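# Stand a flat-lying box on its narrow side on a cork mat

## Task

A closed box is lying flat (on its biggest face) on the table next to a cork mat, and neither is attached to the table. Turn the box up so it rests on one of its four narrow sides: upright, not tilted and not balanced on an edge, with that entire side resting on the mat. The mat must stay flat on the table, and the box must stay standing by itself once the robot lets go. Finish by releasing the box and pulling the hands away.

## Robot and tools

ROBOT. Two arms, left_arm and right_arm, each ending in the same five-finger right hand (the hands are not mirrored, so every hand number and axis means the same on both). Each arm has a hand point 0.05 m in front of the palm, where index pad and thumb tip meet in a pinch. Hand point axes: +z runs along the straightened fingers (fingertips 0.06 to 0.07 m beyond the point), +y comes out of the palm, +x runs across the palm toward the little finger. A wrist bracket on the little-finger side juts 0.03 m past the point along +y and 0.11 m across the palm; it can collide. With the thumb swung in front of the palm, the hand can wrap objects 0.035 to 0.08 m wide; turn the thumb before reaching the object.

SCENE FRAME. Results report poses in one shared frame: origin on the table top midway between the arms, +z up, +x out over the table, left_arm on the +y side. Image left/right has nothing to do with arm names. Positions are in metres, orientation as quaternion wxyz, velocities in m/s and rad/s. Printed positions can be slightly off at long reach.

THE ROW. Every motion uses a row of 28 numbers, each in [-1, 1], always for both arms: left_arm dx, dy, dz, rx, ry, rz, then left_gripper little, ring, middle, index, thumb_bend, thumb_turn, force_limit, speed, then the same 14 for right_arm / right_gripper. The six arm numbers are an offset, not an absolute pose, expressed in that hand point's own axes; 1.0 equals 0.6 m or 180 degrees; rx, ry, rz form a single rotation vector. The offset is counted from the hand point pose in the latest result that shows it (before any such result, and for the second or later call in one reply, from the pose when the action begins). Rows within one action are all counted from that same base, not chained. All-zero arm offsets therefore drive the arm back to that base pose; they are not a pause. Hand numbers are targets: fingers and thumb_bend +1 straight, -1 fully curled/bent; thumb_turn +1 beside the palm, -1 opposite the fingers. Pinch: index -0.22, thumb_bend -0.75, thumb_turn -0.57. force_limit maps -1..+1 to about 0..10 N fingertip force (0..15 N for the two thumb motors) and only stops closing motors. speed maps -1..+1 from near zero to full (whole travel in 0.6 s); close at -0.9 or slower for a gentle grip. No value means 'unchanged': to keep a hand as is, resend its last eight numbers, or before any command its hand_measured six plus hand_force_limit and hand_speed.

TOOLS.
execute_actions {actions, pictures}: actions holds at most one item. Empty list: just report state. {rows, steps}: up to 15 rows, steps 1 to 15 (default 15), each step 1/30 s; the last row repeats if rows run out. {steps} alone: a wait of up to 300 steps, counted from the previous result (your thinking time is included). pictures toggles camera images. A refused call sends nothing.
move {target, speed, stop_force}: target is one 28-number row as above. Each hand point follows a straight path toward its target; both arms finish together, lasting 0.5 to 10 s (cut off at 10 s). speed is the path top speed, 0.002 to 0.5 m/s (default 0.25), rotation up to twice that in rad/s. The hand numbers are sent at the start. Paths ignore obstacles and the other arm; the hand can lag, stray and overshoot speed, especially with a nearly straight arm. stop_force (13 to 80 N, shared, not in the first 0.2 s) ends an arm's path when its wrist sensor feels that much extra push against the motion for 2 steps; the arm then backs up 2 steps and holds. Use it with slow speeds, not with a turning hand, and omit it when lifting off something the hand rests on. The move: line reports endings such as done, off_target, moving, held, fault, contact, plus limits (paced = clipped, held = some steps blocked) and each hand point's distance to target.
wait {seconds}: 0 to 10 s of letting the scene run with no new command.
zoom_image {camera, region}: enlarges [x0, y0, x1, y1] (max 504 by 504) of cam_head_left, cam_head_right, cam_high, cam_low, cam_left_wrist or cam_right_wrist; all images are 504x504.
show_instructions: shows the reference image(s).
finished_scene {scene}: ends and grades the current scene; irreversible.

MOTION LIMITS. Each control step clips the commanded pose to within 100 mm and 16 degrees of the measured pose; position wins over orientation if both cannot be met. Commands are smoothed (about 0.17 s lag), and joints are speed and acceleration limited, so big moves may not finish in one action; check the pose and the Hand target line and send the remainder. The scene keeps running while you think.

RESULT LINES. State line per arm with pose and velocities; Hand target (pose being driven to); 'pose unreachable' when the clearance check altered a command; HELD marks steps not sent; Wrist force / Wrist torque in the end effector axes (offset up to ~5.5 N, noise up to 3.4 N, saturates near 100 N, pushes from a surface point back into the arm); joint torques (drive output, noisy, not zero in free air); hand_measured, hand_stopped_by (moving, target, force, stalled, fault), hand_load_n (positive = finger pushed open; a dropped object shows as loads near 0).

AVOID. Arms are stiff: aiming even slightly past contact with something firm can trip a fault. Contact torque at a joint limit (shoulder 297, elbow 135, wrists 48.6 N m) or 150 N on any arm part stops that arm for 10 s. Motors heating to 70 °C warn, at 85 °C the arm is braked. Never let the arms strike or squeeze each other. Do not knock or set anything off the table, and avoid drops, slips, slams and hard pushes. Loose objects may get an occasional small shove.

Each tool is called after "Emit:" by a JSON object that holds its "fn" and its "kwargs", one argument or row to a line.

Reference images:

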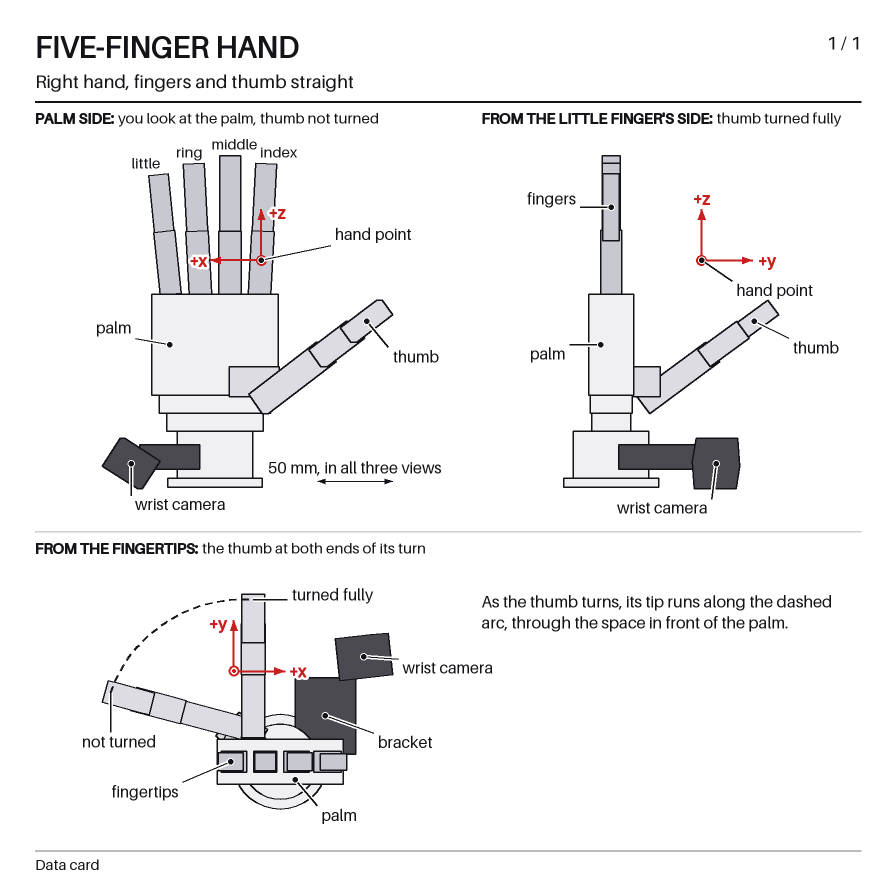

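## Session

Emit:
{"fn": "execute_actions", "kwargs": {
  "actions": []
}}

Scene clock: 0.00 s of 5600.00 s.
left_arm: end_effector_position=(+0.0377, +1.0982, +0.5749) hand_measured=(+1.000, +1.000, +1.000, +1.000, +1.000, +1.000) hand_load_n=(+0.0, +0.0, +0.0, +0.0, +0.0, +0.0) hand_stopped_by=(target, target, target, target, target, target) hand_force_limit=0.00 hand_speed=-0.80 end_effector_quat_wxyz=(-0.050, -0.683, +0.729, +0.008) end_effector_velocity=(+0.001, +0.000, -0.000) end_effector_angular_velocity=(-0.001, +0.001, -0.002) | right_arm: end_effector_position=(-0.0164, -1.3162, +0.6422) hand_measured=(+1.000, +1.000, +1.000, +1.000, +1.000, +1.000) hand_load_n=(+0.0, +0.0, +0.0, +0.0, +0.0, +0.0) hand_stopped_by=(target, target, target, target, target, target) hand_force_limit=0.00 hand_speed=-0.80 end_effector_quat_wxyz=(-0.018, +0.712, +0.701, -0.040) end_effector_velocity=(-0.000, -0.000, -0.001) end_effector_angular_velocity=(+0.002, -0.001, -0.000)
Joint positions: left_arm=[ 1.083 -1.572  1.513  1.718  1.518 -1.941] | right_arm=[-1.966 -1.528  1.305  1.735  1.636 -1.937]
Joint velocities: left_arm=[-0.001  0.001  0.     0.    -0.001  0.   ] | right_arm=[-0.     0.001  0.     0.001 -0.     0.   ]
Joint torques (N m, as the arm reports them, + toward a larger angle): no reading
Wrist force (N, on the end effector, along its own x y z axes, offset not removed): no reading
Wrist torque (N m, same axes, about the end effector's origin, offset not removed): no reading
Hand target (left_arm): +0.038, +1.098, +0.575; +0.050, +0.683, -0.729, -0.008
Hand target (right_arm): -0.016, -1.316, +0.642; -0.018, +0.712, +0.701, -0.040

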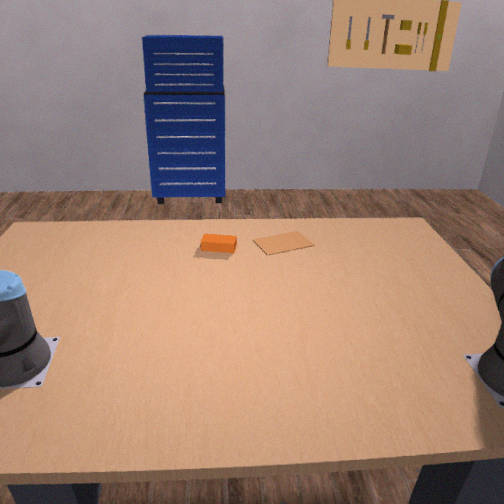

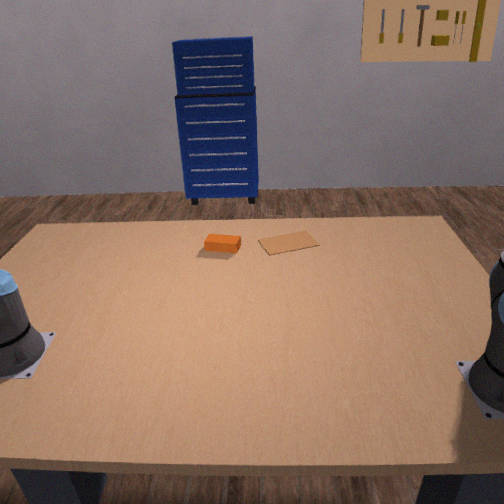

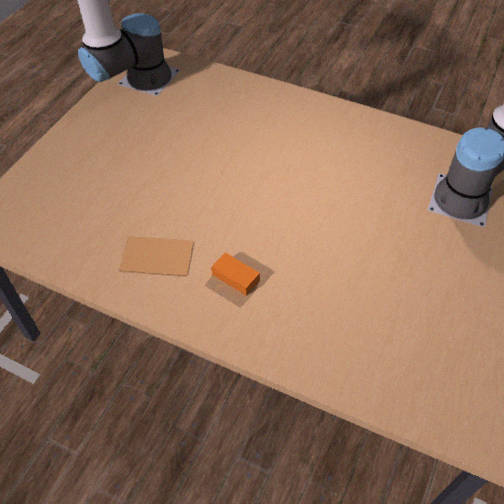

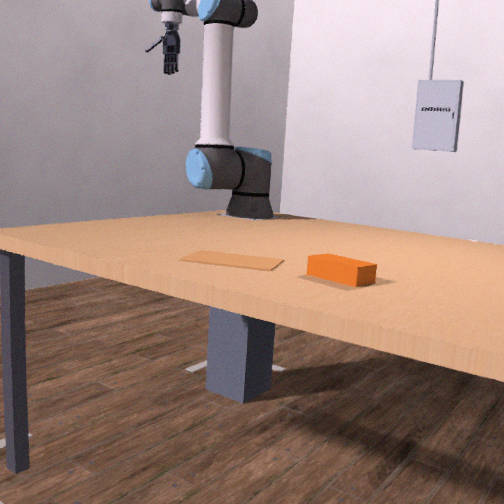

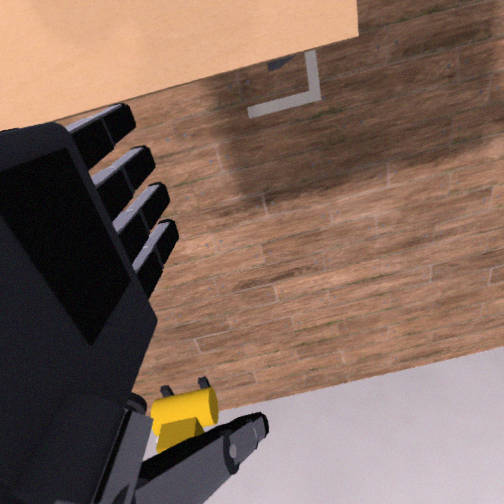

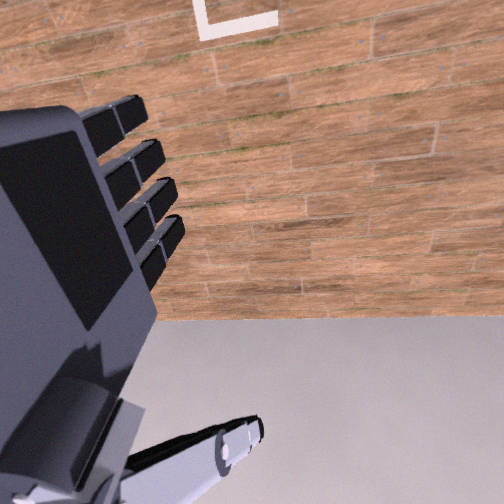

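Emit:
{"fn": "zoom_image", "kwargs": {
  "camera": "cam_high",
  "region": [100, 200, 300, 330]
}}

Emit:
{"fn": "zoom_image", "kwargs": {
  "camera": "cam_low",
  "region": [160, 220, 420, 320]
}}

Emit:
{"fn": "zoom_image", "kwargs": {
  "camera": "cam_head_left",
  "region": [180, 210, 330, 280]
}}

Region (100, 200, 300, 330) of cam_high's 504x504 image, scaled by 2.520, with more detail than that image has; it fills the top 328 rows of this view, and the rest is white.

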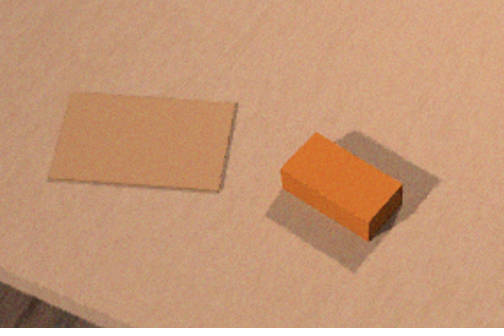

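Region (160, 220, 420, 320) of cam_low's 504x504 image, scaled by 1.938, with more detail than that image has; it fills the top 194 rows of this view, and the rest is white.

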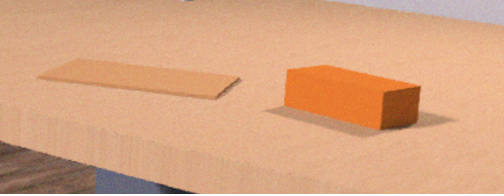

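Region (180, 210, 330, 280) of cam_head_left's 504x504 image, scaled by 3.360, with more detail than that image has; it fills the top 235 rows of this view, and the rest is white.

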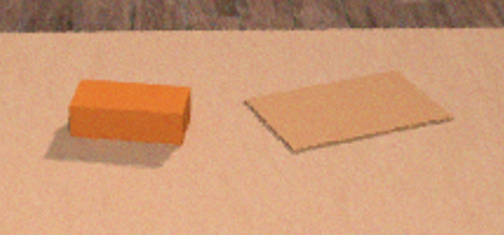

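Emit:
{"fn": "move", "kwargs": {
  "target": [0.561,-0.908,0.172,0.0261,-0.0189,-0.0207,1,1,1,1,1,-1,0,0.5, 0,0,0,0,0,0,1,1,1,1,1,1,0,-0.8],
  "speed": 0.4
}}

Emit:
{"fn": "move", "kwargs": {
  "target": [1.0,-0.283,0.283,0,0,0,1,1,1,1,1,-1,0,0.5, 0,0,0,0,0,0,1,1,1,1,1,1,0,-0.8],
  "speed": 0.4
}}

Scene clock: 107.10 s of 5600.00 s.
left_arm: end_effector_position=(+0.5505, +0.7207, +0.4504) hand_measured=(+1.000, +1.000, +1.000, +1.000, +1.000, -1.000) hand_load_n=(+0.0, +0.0, +0.0, +0.0, +0.0, +0.0) hand_stopped_by=(target, target, target, target, target, target) hand_force_limit=0.00 hand_speed=0.50 end_effector_quat_wxyz=(-0.000, +0.707, -0.707, +0.001) end_effector_velocity=(+0.002, -0.000, +0.000) end_effector_angular_velocity=(+0.001, +0.001, +0.003) | right_arm: end_effector_position=(-0.0164, -1.3162, +0.6422) hand_measured=(+1.000, +1.000, +1.000, +1.000, +1.000, +1.000) hand_load_n=(+0.0, +0.0, +0.0, +0.0, +0.0, +0.0) hand_stopped_by=(target, target, target, target, target, target) hand_force_limit=0.00 hand_speed=-0.80 end_effector_quat_wxyz=(-0.018, +0.712, +0.701, -0.040) end_effector_velocity=(-0.000, -0.000, -0.000) end_effector_angular_velocity=(+0.001, +0.001, -0.000)
Joint positions: left_arm=[-0.211 -1.481  1.609  1.441  1.572 -3.298] | right_arm=[-1.966 -1.528  1.305  1.735  1.636 -1.937]
Joint velocities: left_arm=[ 0.     0.003 -0.003  0.001 -0.001 -0.003] | right_arm=[ 0.     0.001 -0.     0.     0.001  0.   ]
Joint torques (N m, as the arm reports them, + toward a larger angle): left_arm=[-19.1  -35.59 -47.06   1.27  -2.26  -1.71] | right_arm=[ -2.13 -42.73 -35.61   4.82   0.27  -0.2 ]
Wrist force (N, on the end effector, along its own x y z axes, offset not removed): left_arm=[-2.0 1.3 0.4] | right_arm=[2.5 1.9 0.0]
Wrist torque (N m, same axes, about the end effector's origin, offset not removed): left_arm=[0.08 0.15 -0.10] | right_arm=[0.43 -0.32 0.12]
Hand target (left_arm): +0.551, +0.721, +0.450; -0.000, +0.707, -0.707, +0.001
Hand target (right_arm): -0.016, -1.316, +0.642; -0.018, +0.712, +0.701, -0.040
Off the commanded pose (left_arm): 0.002 m, 0 deg.
Off the commanded pose (right_arm): 0.000 m, 0 deg.
After step 90, 101.70 s passed at rest.
move: done

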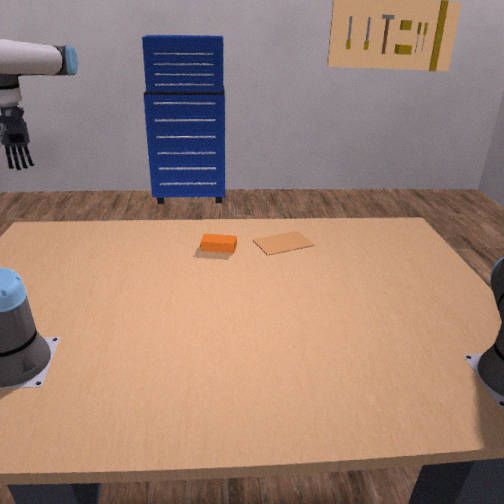

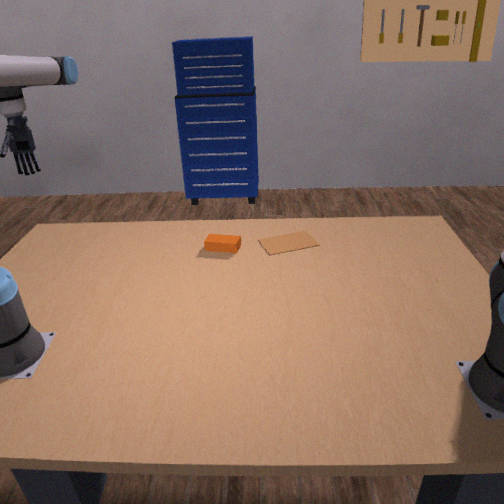

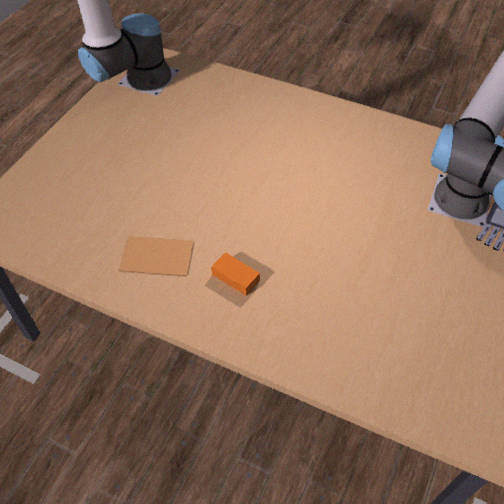

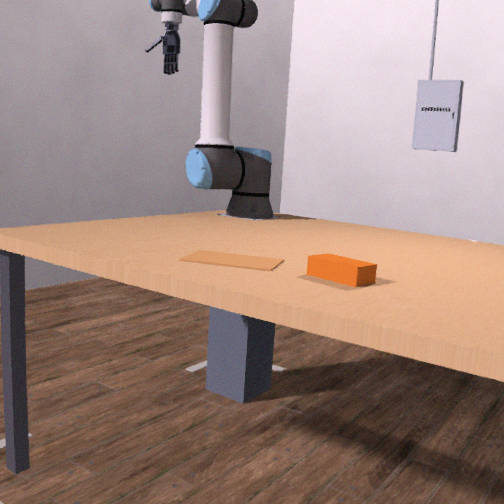

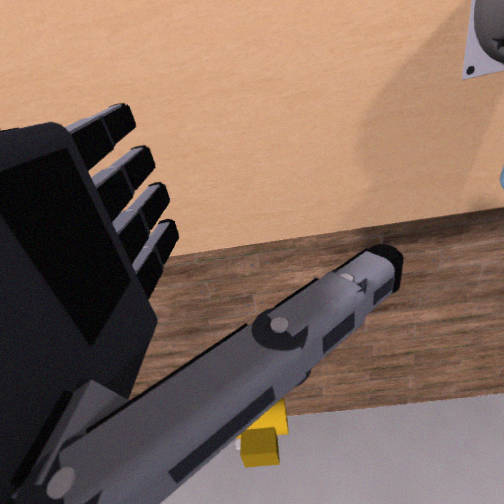

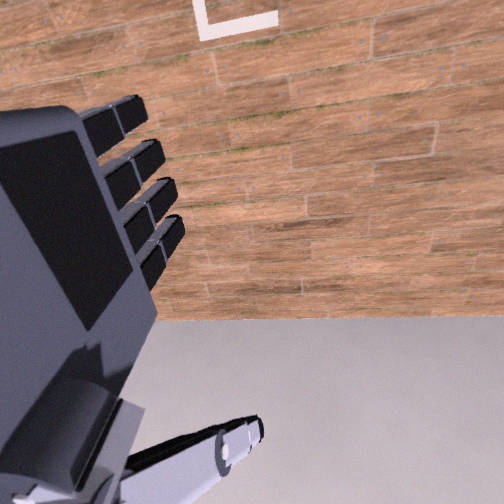

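Scene clock: 109.53 s of 5600.00 s.
left_arm: end_effector_position=(+0.7208, +0.1201, +0.2824) hand_measured=(+1.000, +1.000, +1.000, +1.000, +1.000, -1.000) hand_load_n=(+0.0, +0.0, +0.0, +0.0, +0.0, +0.0) hand_stopped_by=(target, target, target, target, target, target) hand_force_limit=0.00 hand_speed=0.50 end_effector_quat_wxyz=(+0.000, +0.707, -0.707, +0.002) end_effector_velocity=(+0.001, -0.002, +0.001) end_effector_angular_velocity=(-0.001, -0.001, +0.000) | right_arm: end_effector_position=(-0.0164, -1.3162, +0.6422) hand_measured=(+1.000, +1.000, +1.000, +1.000, +1.000, +1.000) hand_load_n=(+0.0, +0.0, +0.0, +0.0, +0.0, +0.0) hand_stopped_by=(target, target, target, target, target, target) hand_force_limit=0.00 hand_speed=-0.80 end_effector_quat_wxyz=(-0.018, +0.712, +0.701, -0.040) end_effector_velocity=(-0.000, -0.000, -0.001) end_effector_angular_velocity=(+0.001, -0.001, +0.000)
Joint positions: left_arm=[-0.89  -0.865  1.035  1.397  1.571 -3.976] | right_arm=[-1.966 -1.528  1.305  1.735  1.636 -1.937]
Joint velocities: left_arm=[-0.     0.003 -0.007  0.003 -0.    -0.001] | right_arm=[-0.     0.001  0.001  0.    -0.001 -0.   ]
Joint torques (N m, as the arm reports them, + toward a larger angle): left_arm=[-20.19 -77.76 -45.87   8.02   3.27  -1.78] | right_arm=[ -1.99 -42.9  -35.99   4.84   0.22  -0.24]
Wrist force (N, on the end effector, along its own x y z axes, offset not removed): left_arm=[0.3 0.4 2.1] | right_arm=[2.8 -0.4 2.5]
Wrist torque (N m, same axes, about the end effector's origin, offset not removed): left_arm=[-0.15 -0.26 -0.04] | right_arm=[-0.04 -0.45 0.09]
Hand target (left_arm): +0.721, +0.120, +0.282; +0.000, +0.707, -0.707, +0.002
Hand target (right_arm): -0.016, -1.316, +0.642; -0.018, +0.712, +0.701, -0.040
Off the commanded pose (left_arm): 0.001 m, 0 deg.
Off the commanded pose (right_arm): 0.000 m, 0 deg.
move: done

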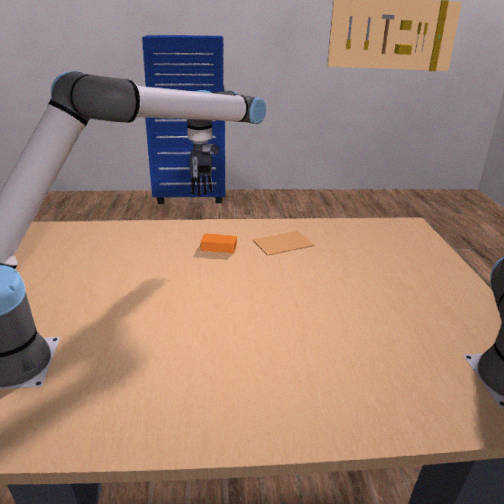

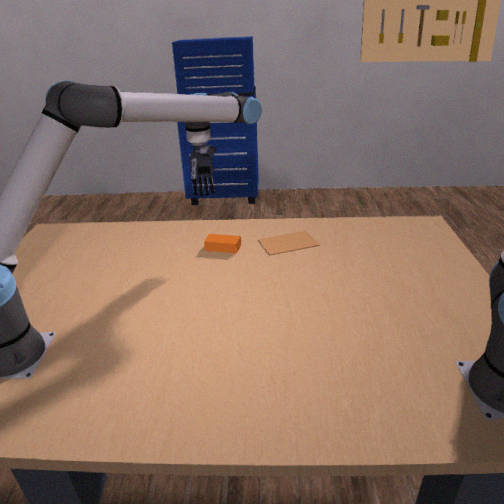

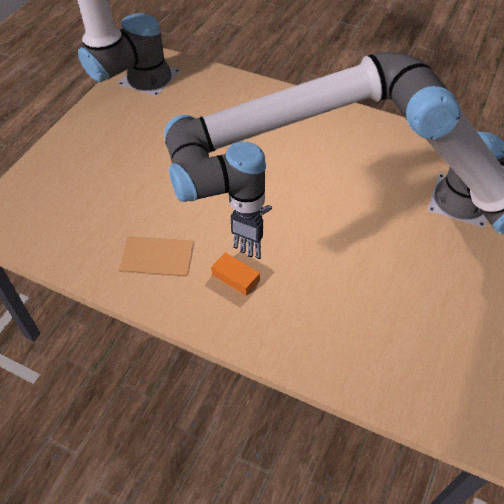

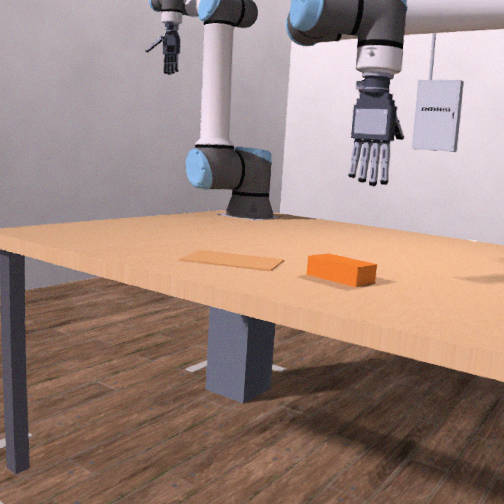

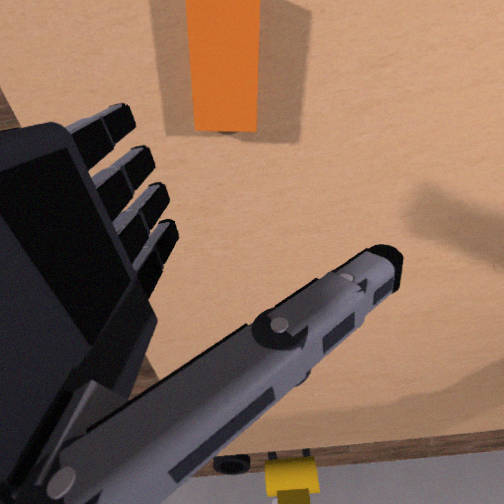

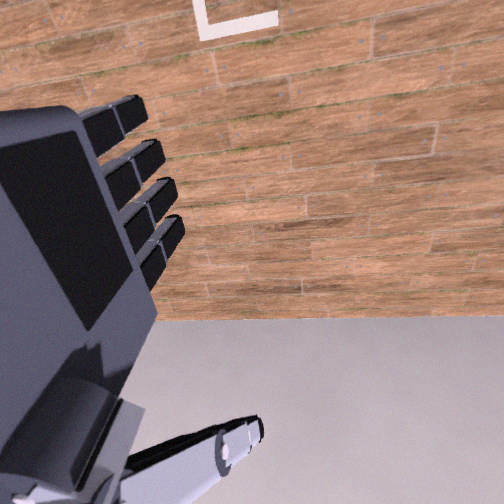

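Emit:
{"fn": "move", "kwargs": {
  "target": [0.1393,-0.0382,0.2873,0.2829,0.0198,0.0415,1,1,1,1,1,-1,0,0.5, 0,0,0,0,0,0,1,1,1,1,1,1,0,-0.8],
  "speed": 0.3
}}

Scene clock: 174.17 s of 5600.00 s.
left_arm: end_effector_position=(+0.7437, +0.0357, +0.1109) hand_measured=(+1.000, +1.000, +1.000, +1.000, +1.000, -1.000) hand_load_n=(+0.0, +0.0, +0.0, +0.0, +0.0, +0.0) hand_stopped_by=(target, target, target, target, target, target) hand_force_limit=0.00 hand_speed=0.50 end_effector_quat_wxyz=(+0.282, -0.593, +0.680, -0.326) end_effector_velocity=(+0.002, -0.000, -0.000) end_effector_angular_velocity=(-0.005, -0.012, -0.004) | right_arm: end_effector_position=(-0.0164, -1.3162, +0.6422) hand_measured=(+1.000, +1.000, +1.000, +1.000, +1.000, +1.000) hand_load_n=(+0.0, +0.0, +0.0, +0.0, +0.0, +0.0) hand_stopped_by=(target, target, target, target, target, target) hand_force_limit=0.00 hand_speed=-0.80 end_effector_quat_wxyz=(-0.018, +0.712, +0.701, -0.040) end_effector_velocity=(+0.000, +0.001, -0.001) end_effector_angular_velocity=(+0.004, -0.001, +0.000)
Joint positions: left_arm=[-1.155 -0.991  1.541  0.404  0.88  -3.876] | right_arm=[-1.966 -1.528  1.305  1.735  1.636 -1.937]
Joint velocities: left_arm=[-0.    -0.003  0.007 -0.02  -0.005  0.01 ] | right_arm=[-0.     0.     0.002  0.001  0.    -0.   ]
Joint torques (N m, as the arm reports them, + toward a larger angle): left_arm=[-18.7  -84.89 -28.69  -1.46  -3.59   3.01] | right_arm=[ -2.79 -43.12 -36.     4.88   0.36  -0.36]
Wrist force (N, on the end effector, along its own x y z axes, offset not removed): left_arm=[-1.1 0.3 1.0] | right_arm=[1.1 -0.1 0.8]
Wrist torque (N m, same axes, about the end effector's origin, offset not removed): left_arm=[-0.15 -0.10 -0.04] | right_arm=[0.05 -0.21 -0.01]
Hand target (left_arm): +0.744, +0.036, +0.111; +0.282, -0.593, +0.680, -0.327
Hand target (right_arm): -0.016, -1.316, +0.642; -0.018, +0.712, +0.701, -0.040
Off the commanded pose (left_arm): 0.001 m, 0 deg.
Off the commanded pose (right_arm): 0.000 m, 0 deg.
After step 90, 59.50 s passed at rest.
move: done

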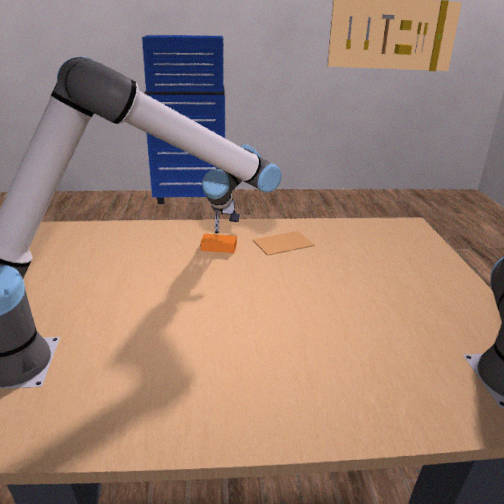

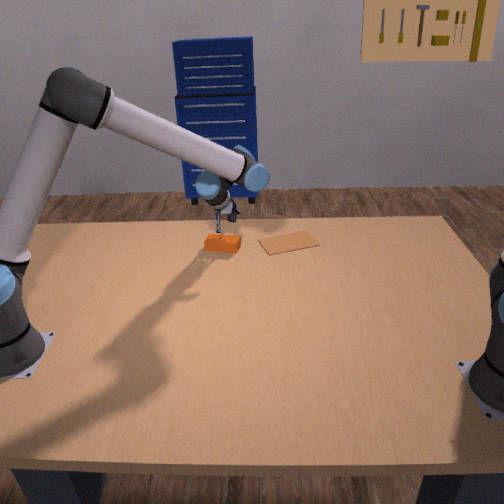

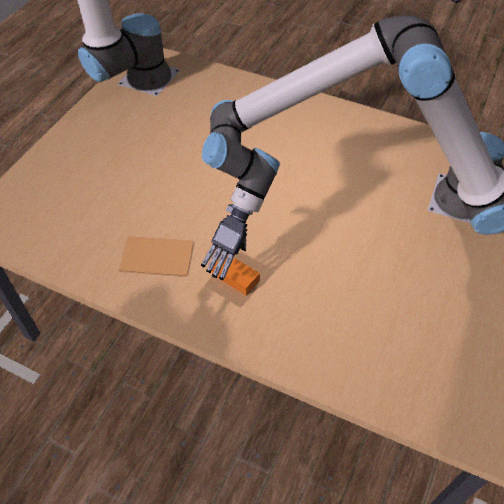

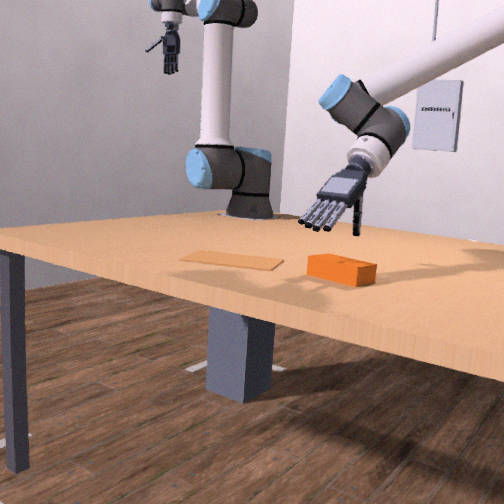

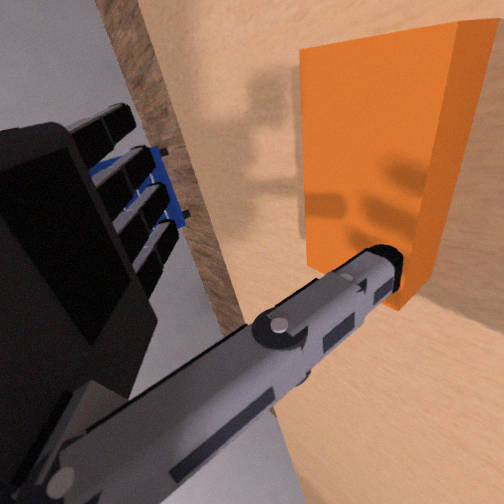

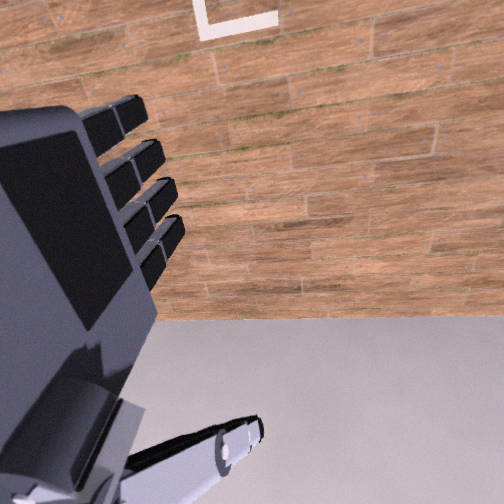

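Emit:
{"fn": "move", "kwargs": {
  "target": [0.0083,0.1029,0.0662,0,0,0,0.75,0.75,0.75,0.75,1,-1,0,0.0, 0,0,0,0,0,0,1,1,1,1,1,1,0,-0.8],
  "speed": 0.08,
  "stop_force": 15
}}

Scene clock: 207.10 s of 5600.00 s.
left_arm: end_effector_position=(+0.7351, +0.0316, +0.0381) hand_measured=(+0.750, +0.750, +0.750, +0.750, +1.000, -1.000) hand_load_n=(+0.0, +0.0, +0.0, +0.0, +0.0, +0.0) hand_stopped_by=(target, target, target, target, target, target) hand_force_limit=0.00 hand_speed=0.00 end_effector_quat_wxyz=(+0.282, -0.593, +0.680, -0.326) end_effector_velocity=(+0.000, +0.000, -0.002) end_effector_angular_velocity=(-0.001, -0.001, +0.002) | right_arm: end_effector_position=(-0.0164, -1.3162, +0.6422) hand_measured=(+1.000, +1.000, +1.000, +1.000, +1.000, +1.000) hand_load_n=(+0.0, +0.0, +0.0, +0.0, +0.0, +0.0) hand_stopped_by=(target, target, target, target, target, target) hand_force_limit=0.00 hand_speed=-0.80 end_effector_quat_wxyz=(-0.018, +0.712, +0.701, -0.040) end_effector_velocity=(-0.000, -0.000, -0.001) end_effector_angular_velocity=(+0.002, -0.000, -0.000)
Joint positions: left_arm=[-1.168 -0.926  1.582  0.306  0.873 -3.89 ] | right_arm=[-1.966 -1.528  1.305  1.735  1.636 -1.937]
Joint velocities: left_arm=[ 0.     0.003  0.001 -0.004 -0.001 -0.001] | right_arm=[0.    0.001 0.001 0.    0.001 0.   ]
Joint torques (N m, as the arm reports them, + toward a larger angle): left_arm=[-19.87 -65.59 -26.47  -0.94  -3.2   -1.58] | right_arm=[ -2.59 -40.59 -35.5    4.63   0.11  -0.11]
Wrist force (N, on the end effector, along its own x y z axes, offset not removed): left_arm=[0.1 -0.7 0.7] | right_arm=[2.2 0.2 2.8]
Wrist torque (N m, same axes, about the end effector's origin, offset not removed): left_arm=[-0.26 -0.08 0.02] | right_arm=[-0.05 -0.52 0.01]
Hand target (left_arm): +0.735, +0.032, +0.038; +0.282, -0.593, +0.680, -0.326
Hand target (right_arm): -0.016, -1.316, +0.642; -0.018, +0.712, +0.701, -0.040
Off the commanded pose (left_arm): 0.000 m, 0 deg.
Off the commanded pose (right_arm): 0.000 m, 0 deg.
After step 90, 28.53 s passed at rest.
move: done

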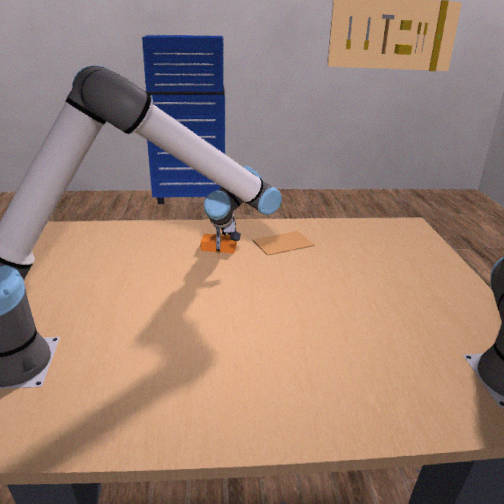

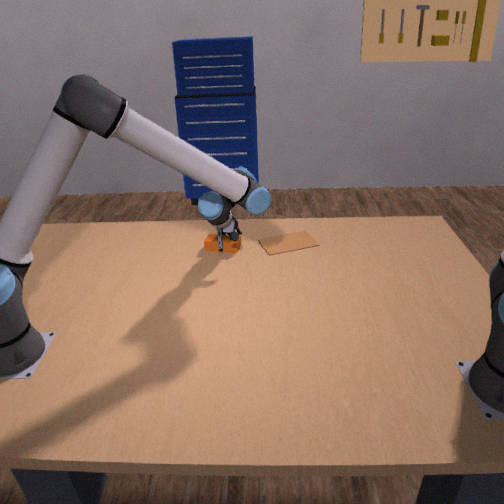

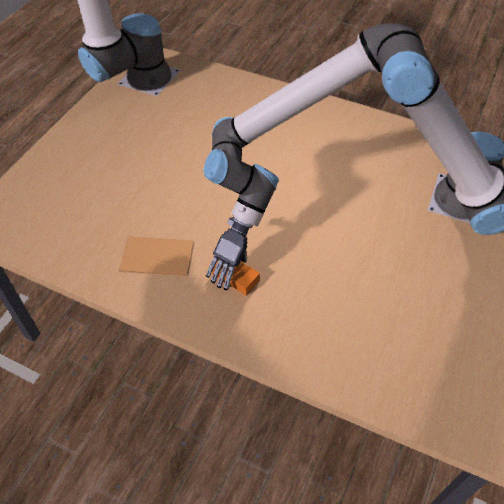

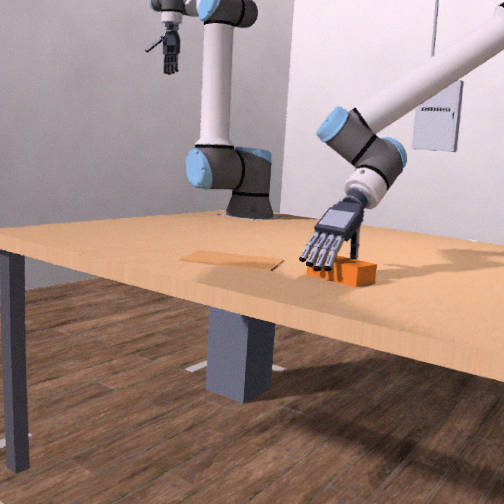

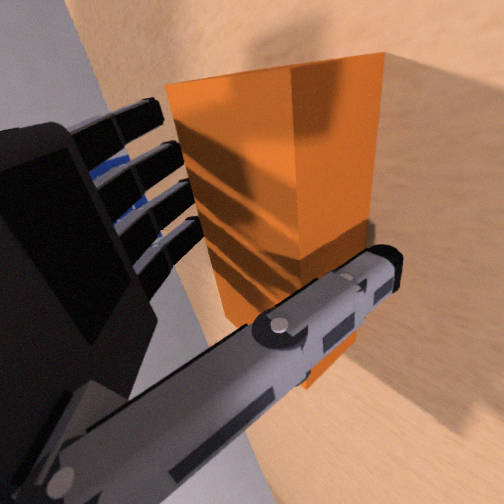

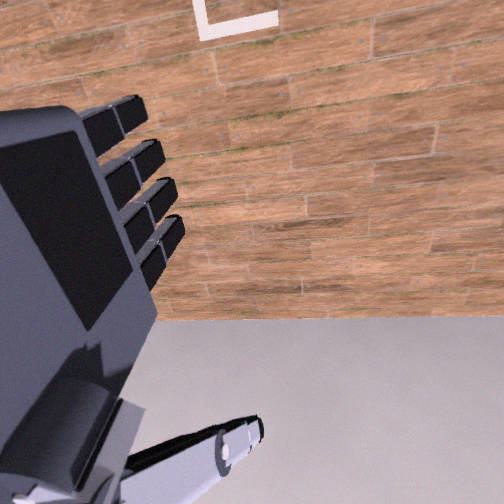

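Emit:
{"fn": "zoom_image", "kwargs": {
  "camera": "cam_low",
  "region": [270, 190, 410, 300]
}}

Emit:
{"fn": "zoom_image", "kwargs": {
  "camera": "cam_head_left",
  "region": [180, 200, 270, 270]
}}

Region (270, 190, 410, 300) of cam_low's 504x504 image, scaled by 3.600, with more detail than that image has; it fills the top 396 rows of this view, and the rest is white.

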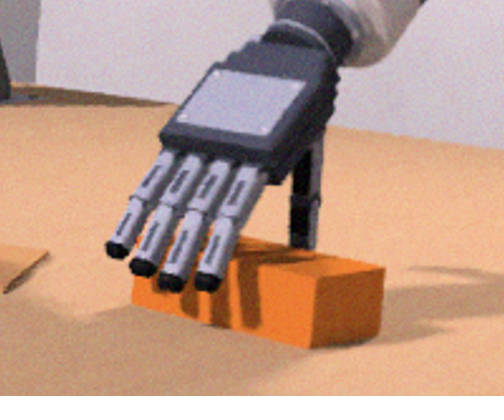

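Region (180, 200, 270, 270) of cam_head_left's 504x504 image, scaled by 5.600, with more detail than that image has.

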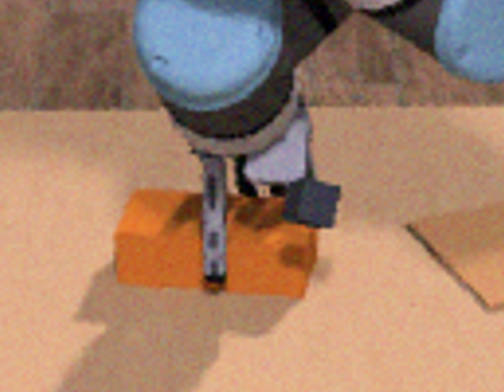

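Emit:
{"fn": "move", "kwargs": {
  "target": [0,-0.0019,0.0156,0,0,0,0.75,-0.3,-0.3,-0.3,1,-1,0.4,-0.75, 0,0,0,0,0,0,1,1,1,1,1,1,0,-0.8],
  "speed": 0.04
}}

Scene clock: 229.87 s of 5600.00 s.
left_arm: end_effector_position=(+0.7430, +0.0304, +0.0331) hand_measured=(+0.750, +0.156, +0.186, +0.184, +1.002, -1.000) hand_load_n=(+0.0, +8.5, +7.5, +8.0, +2.5, +2.5) hand_stopped_by=(target, force, force, force, target, target) hand_force_limit=0.40 hand_speed=-0.75 end_effector_quat_wxyz=(+0.282, -0.593, +0.680, -0.326) end_effector_velocity=(-0.000, -0.000, +0.000) end_effector_angular_velocity=(-0.001, +0.000, -0.001) | right_arm: end_effector_position=(-0.0164, -1.3162, +0.6422) hand_measured=(+1.000, +1.000, +1.000, +1.000, +1.000, +1.000) hand_load_n=(+0.0, +0.0, +0.0, +0.0, +0.0, +0.0) hand_stopped_by=(target, target, target, target, target, target) hand_force_limit=0.00 hand_speed=-0.80 end_effector_quat_wxyz=(-0.018, +0.712, +0.701, -0.040) end_effector_velocity=(-0.000, -0.000, -0.000) end_effector_angular_velocity=(+0.001, +0.000, -0.001)
Joint positions: left_arm=[-1.159 -0.914  1.571  0.299  0.878 -3.881] | right_arm=[-1.966 -1.528  1.305  1.735  1.636 -1.937]
Joint velocities: left_arm=[-0. -0.  0. -0.  0.  0.] | right_arm=[-0.     0.001  0.    -0.     0.     0.   ]
Joint torques (N m, as the arm reports them, + toward a larger angle): left_arm=[ 21.46 -67.63 -38.79  -0.34   1.63   2.68] | right_arm=[ -1.48 -42.62 -35.54   4.77   0.29  -0.21]
Wrist force (N, on the end effector, along its own x y z axes, offset not removed): left_arm=[-0.9 0.9 -1.1] | right_arm=[0.1 0.1 1.7]
Wrist torque (N m, same axes, about the end effector's origin, offset not removed): left_arm=[0.05 0.03 -0.06] | right_arm=[0.05 -0.07 -0.08]
Hand target (left_arm): +0.743, +0.030, +0.033; +0.282, -0.593, +0.680, -0.326
Hand target (right_arm): -0.016, -1.316, +0.642; -0.018, +0.712, +0.701, -0.040
Off the commanded pose (left_arm): 0.000 m, 0 deg.
Off the commanded pose (right_arm): 0.000 m, 0 deg.
After step 90, 18.07 s passed at rest.
move: done

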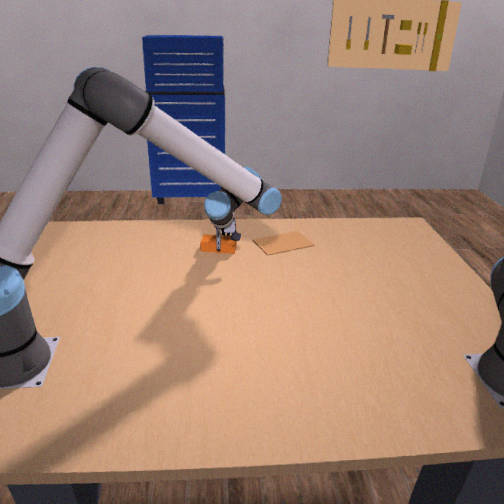

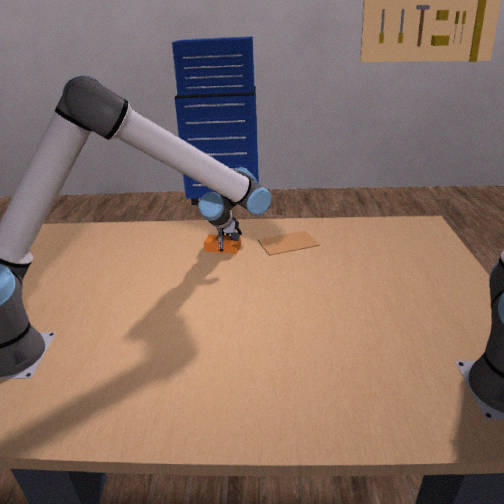

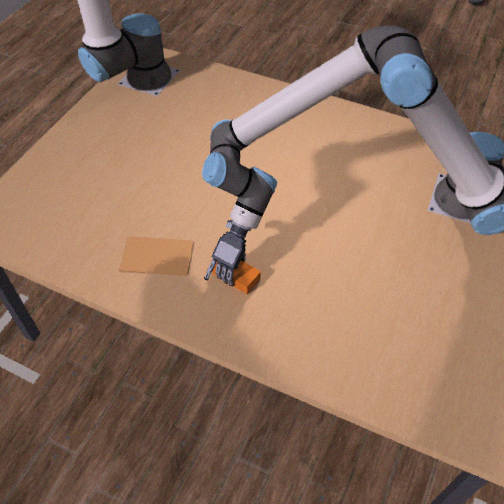

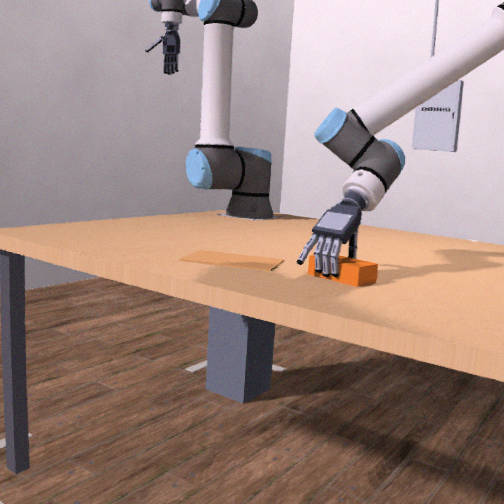

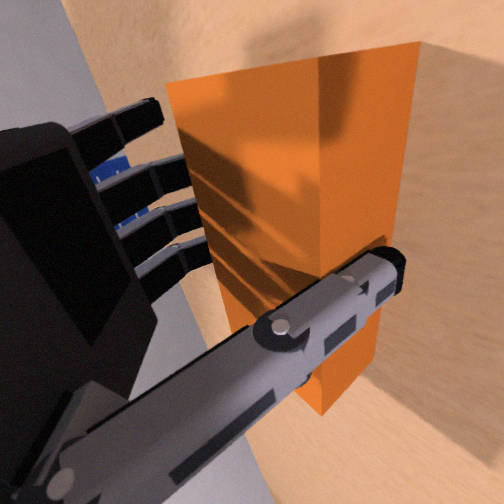

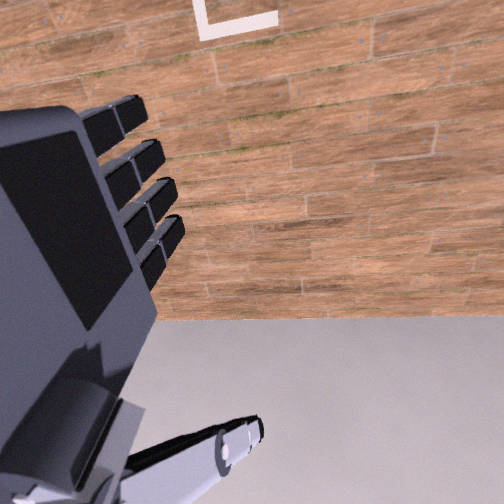

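Emit:
{"fn": "move", "kwargs": {
  "target": [0,-0.1036,-0.0839,0,0,0,0.75,-0.3,-0.3,-0.3,1,-1,0.4,-0.75, 0,0,0,0,0,0,1,1,1,1,1,1,0,-0.8],
  "speed": 0.12
}}

Scene clock: 261.37 s of 5600.00 s.
left_arm: end_effector_position=(+0.7431, +0.0308, +0.1129) hand_measured=(+0.750, +0.156, +0.186, +0.184, +1.002, -1.000) hand_load_n=(+0.0, +8.5, +7.5, +8.0, +2.5, +2.5) hand_stopped_by=(target, force, force, force, target, target) hand_force_limit=0.40 hand_speed=-0.75 end_effector_quat_wxyz=(+0.282, -0.593, +0.680, -0.326) end_effector_velocity=(+0.001, +0.001, +0.003) end_effector_angular_velocity=(-0.001, -0.000, +0.001) | right_arm: end_effector_position=(-0.0164, -1.3162, +0.6422) hand_measured=(+1.000, +1.000, +1.000, +1.000, +1.000, +1.000) hand_load_n=(+0.0, +0.0, +0.0, +0.0, +0.0, +0.0) hand_stopped_by=(target, target, target, target, target, target) hand_force_limit=0.00 hand_speed=-0.80 end_effector_quat_wxyz=(-0.018, +0.712, +0.701, -0.040) end_effector_velocity=(-0.000, -0.001, -0.000) end_effector_angular_velocity=(-0.002, +0.001, -0.000)
Joint positions: left_arm=[-1.159 -0.988  1.531  0.413  0.878 -3.88 ] | right_arm=[-1.966 -1.528  1.305  1.735  1.636 -1.937]
Joint velocities: left_arm=[ 0.001 -0.003 -0.002  0.003  0.    -0.   ] | right_arm=[-0.     0.    -0.    -0.002  0.    -0.   ]
Joint torques (N m, as the arm reports them, + toward a larger angle): left_arm=[  4.95 -83.38 -43.51   5.78   1.4   -1.86] | right_arm=[ -1.43 -42.26 -35.52   4.8    0.43  -0.57]
Wrist force (N, on the end effector, along its own x y z axes, offset not removed): left_arm=[-1.7 0.1 -0.1] | right_arm=[0.6 1.0 0.6]
Wrist torque (N m, same axes, about the end effector's origin, offset not removed): left_arm=[0.03 0.15 -0.07] | right_arm=[0.23 -0.05 -0.01]
Hand target (left_arm): +0.743, +0.031, +0.113; +0.282, -0.593, +0.680, -0.326
Hand target (right_arm): -0.016, -1.316, +0.642; -0.018, +0.712, +0.701, -0.040
Off the commanded pose (left_arm): 0.000 m, 0 deg.
Off the commanded pose (right_arm): 0.000 m, 0 deg.
After step 90, 27.30 s passed at rest.
move: done

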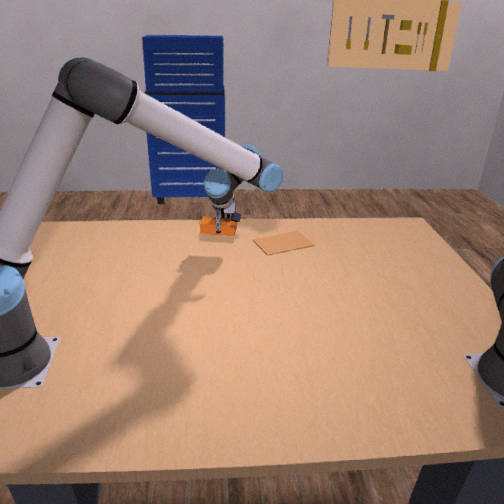

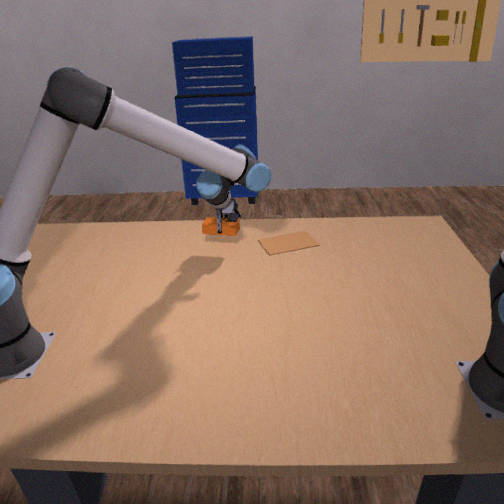

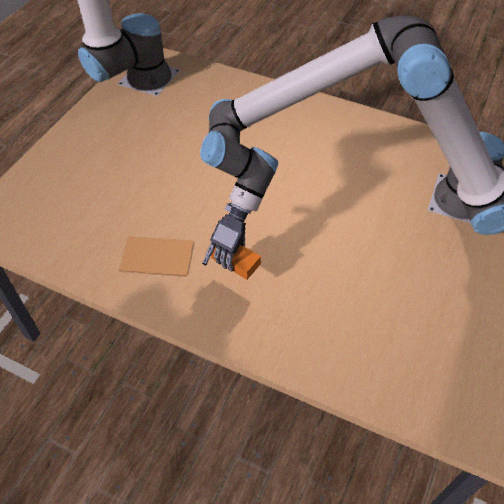

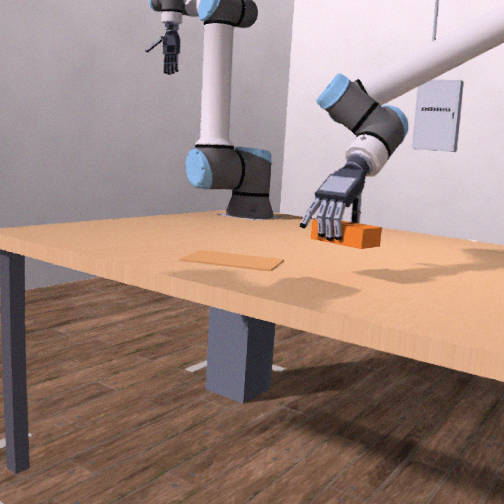

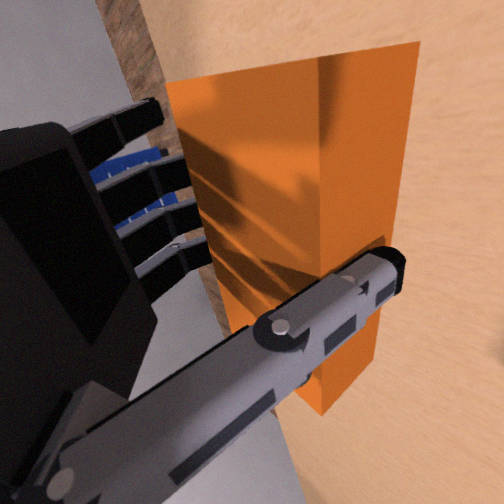

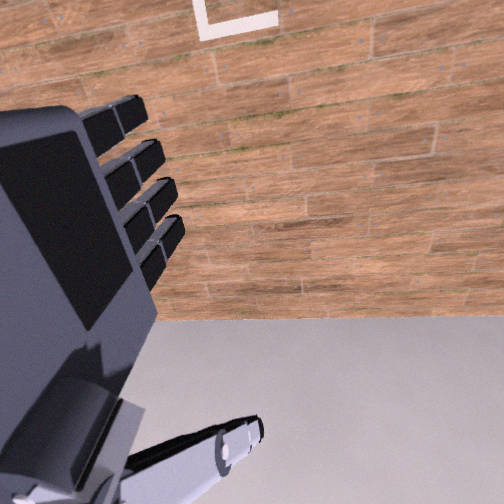

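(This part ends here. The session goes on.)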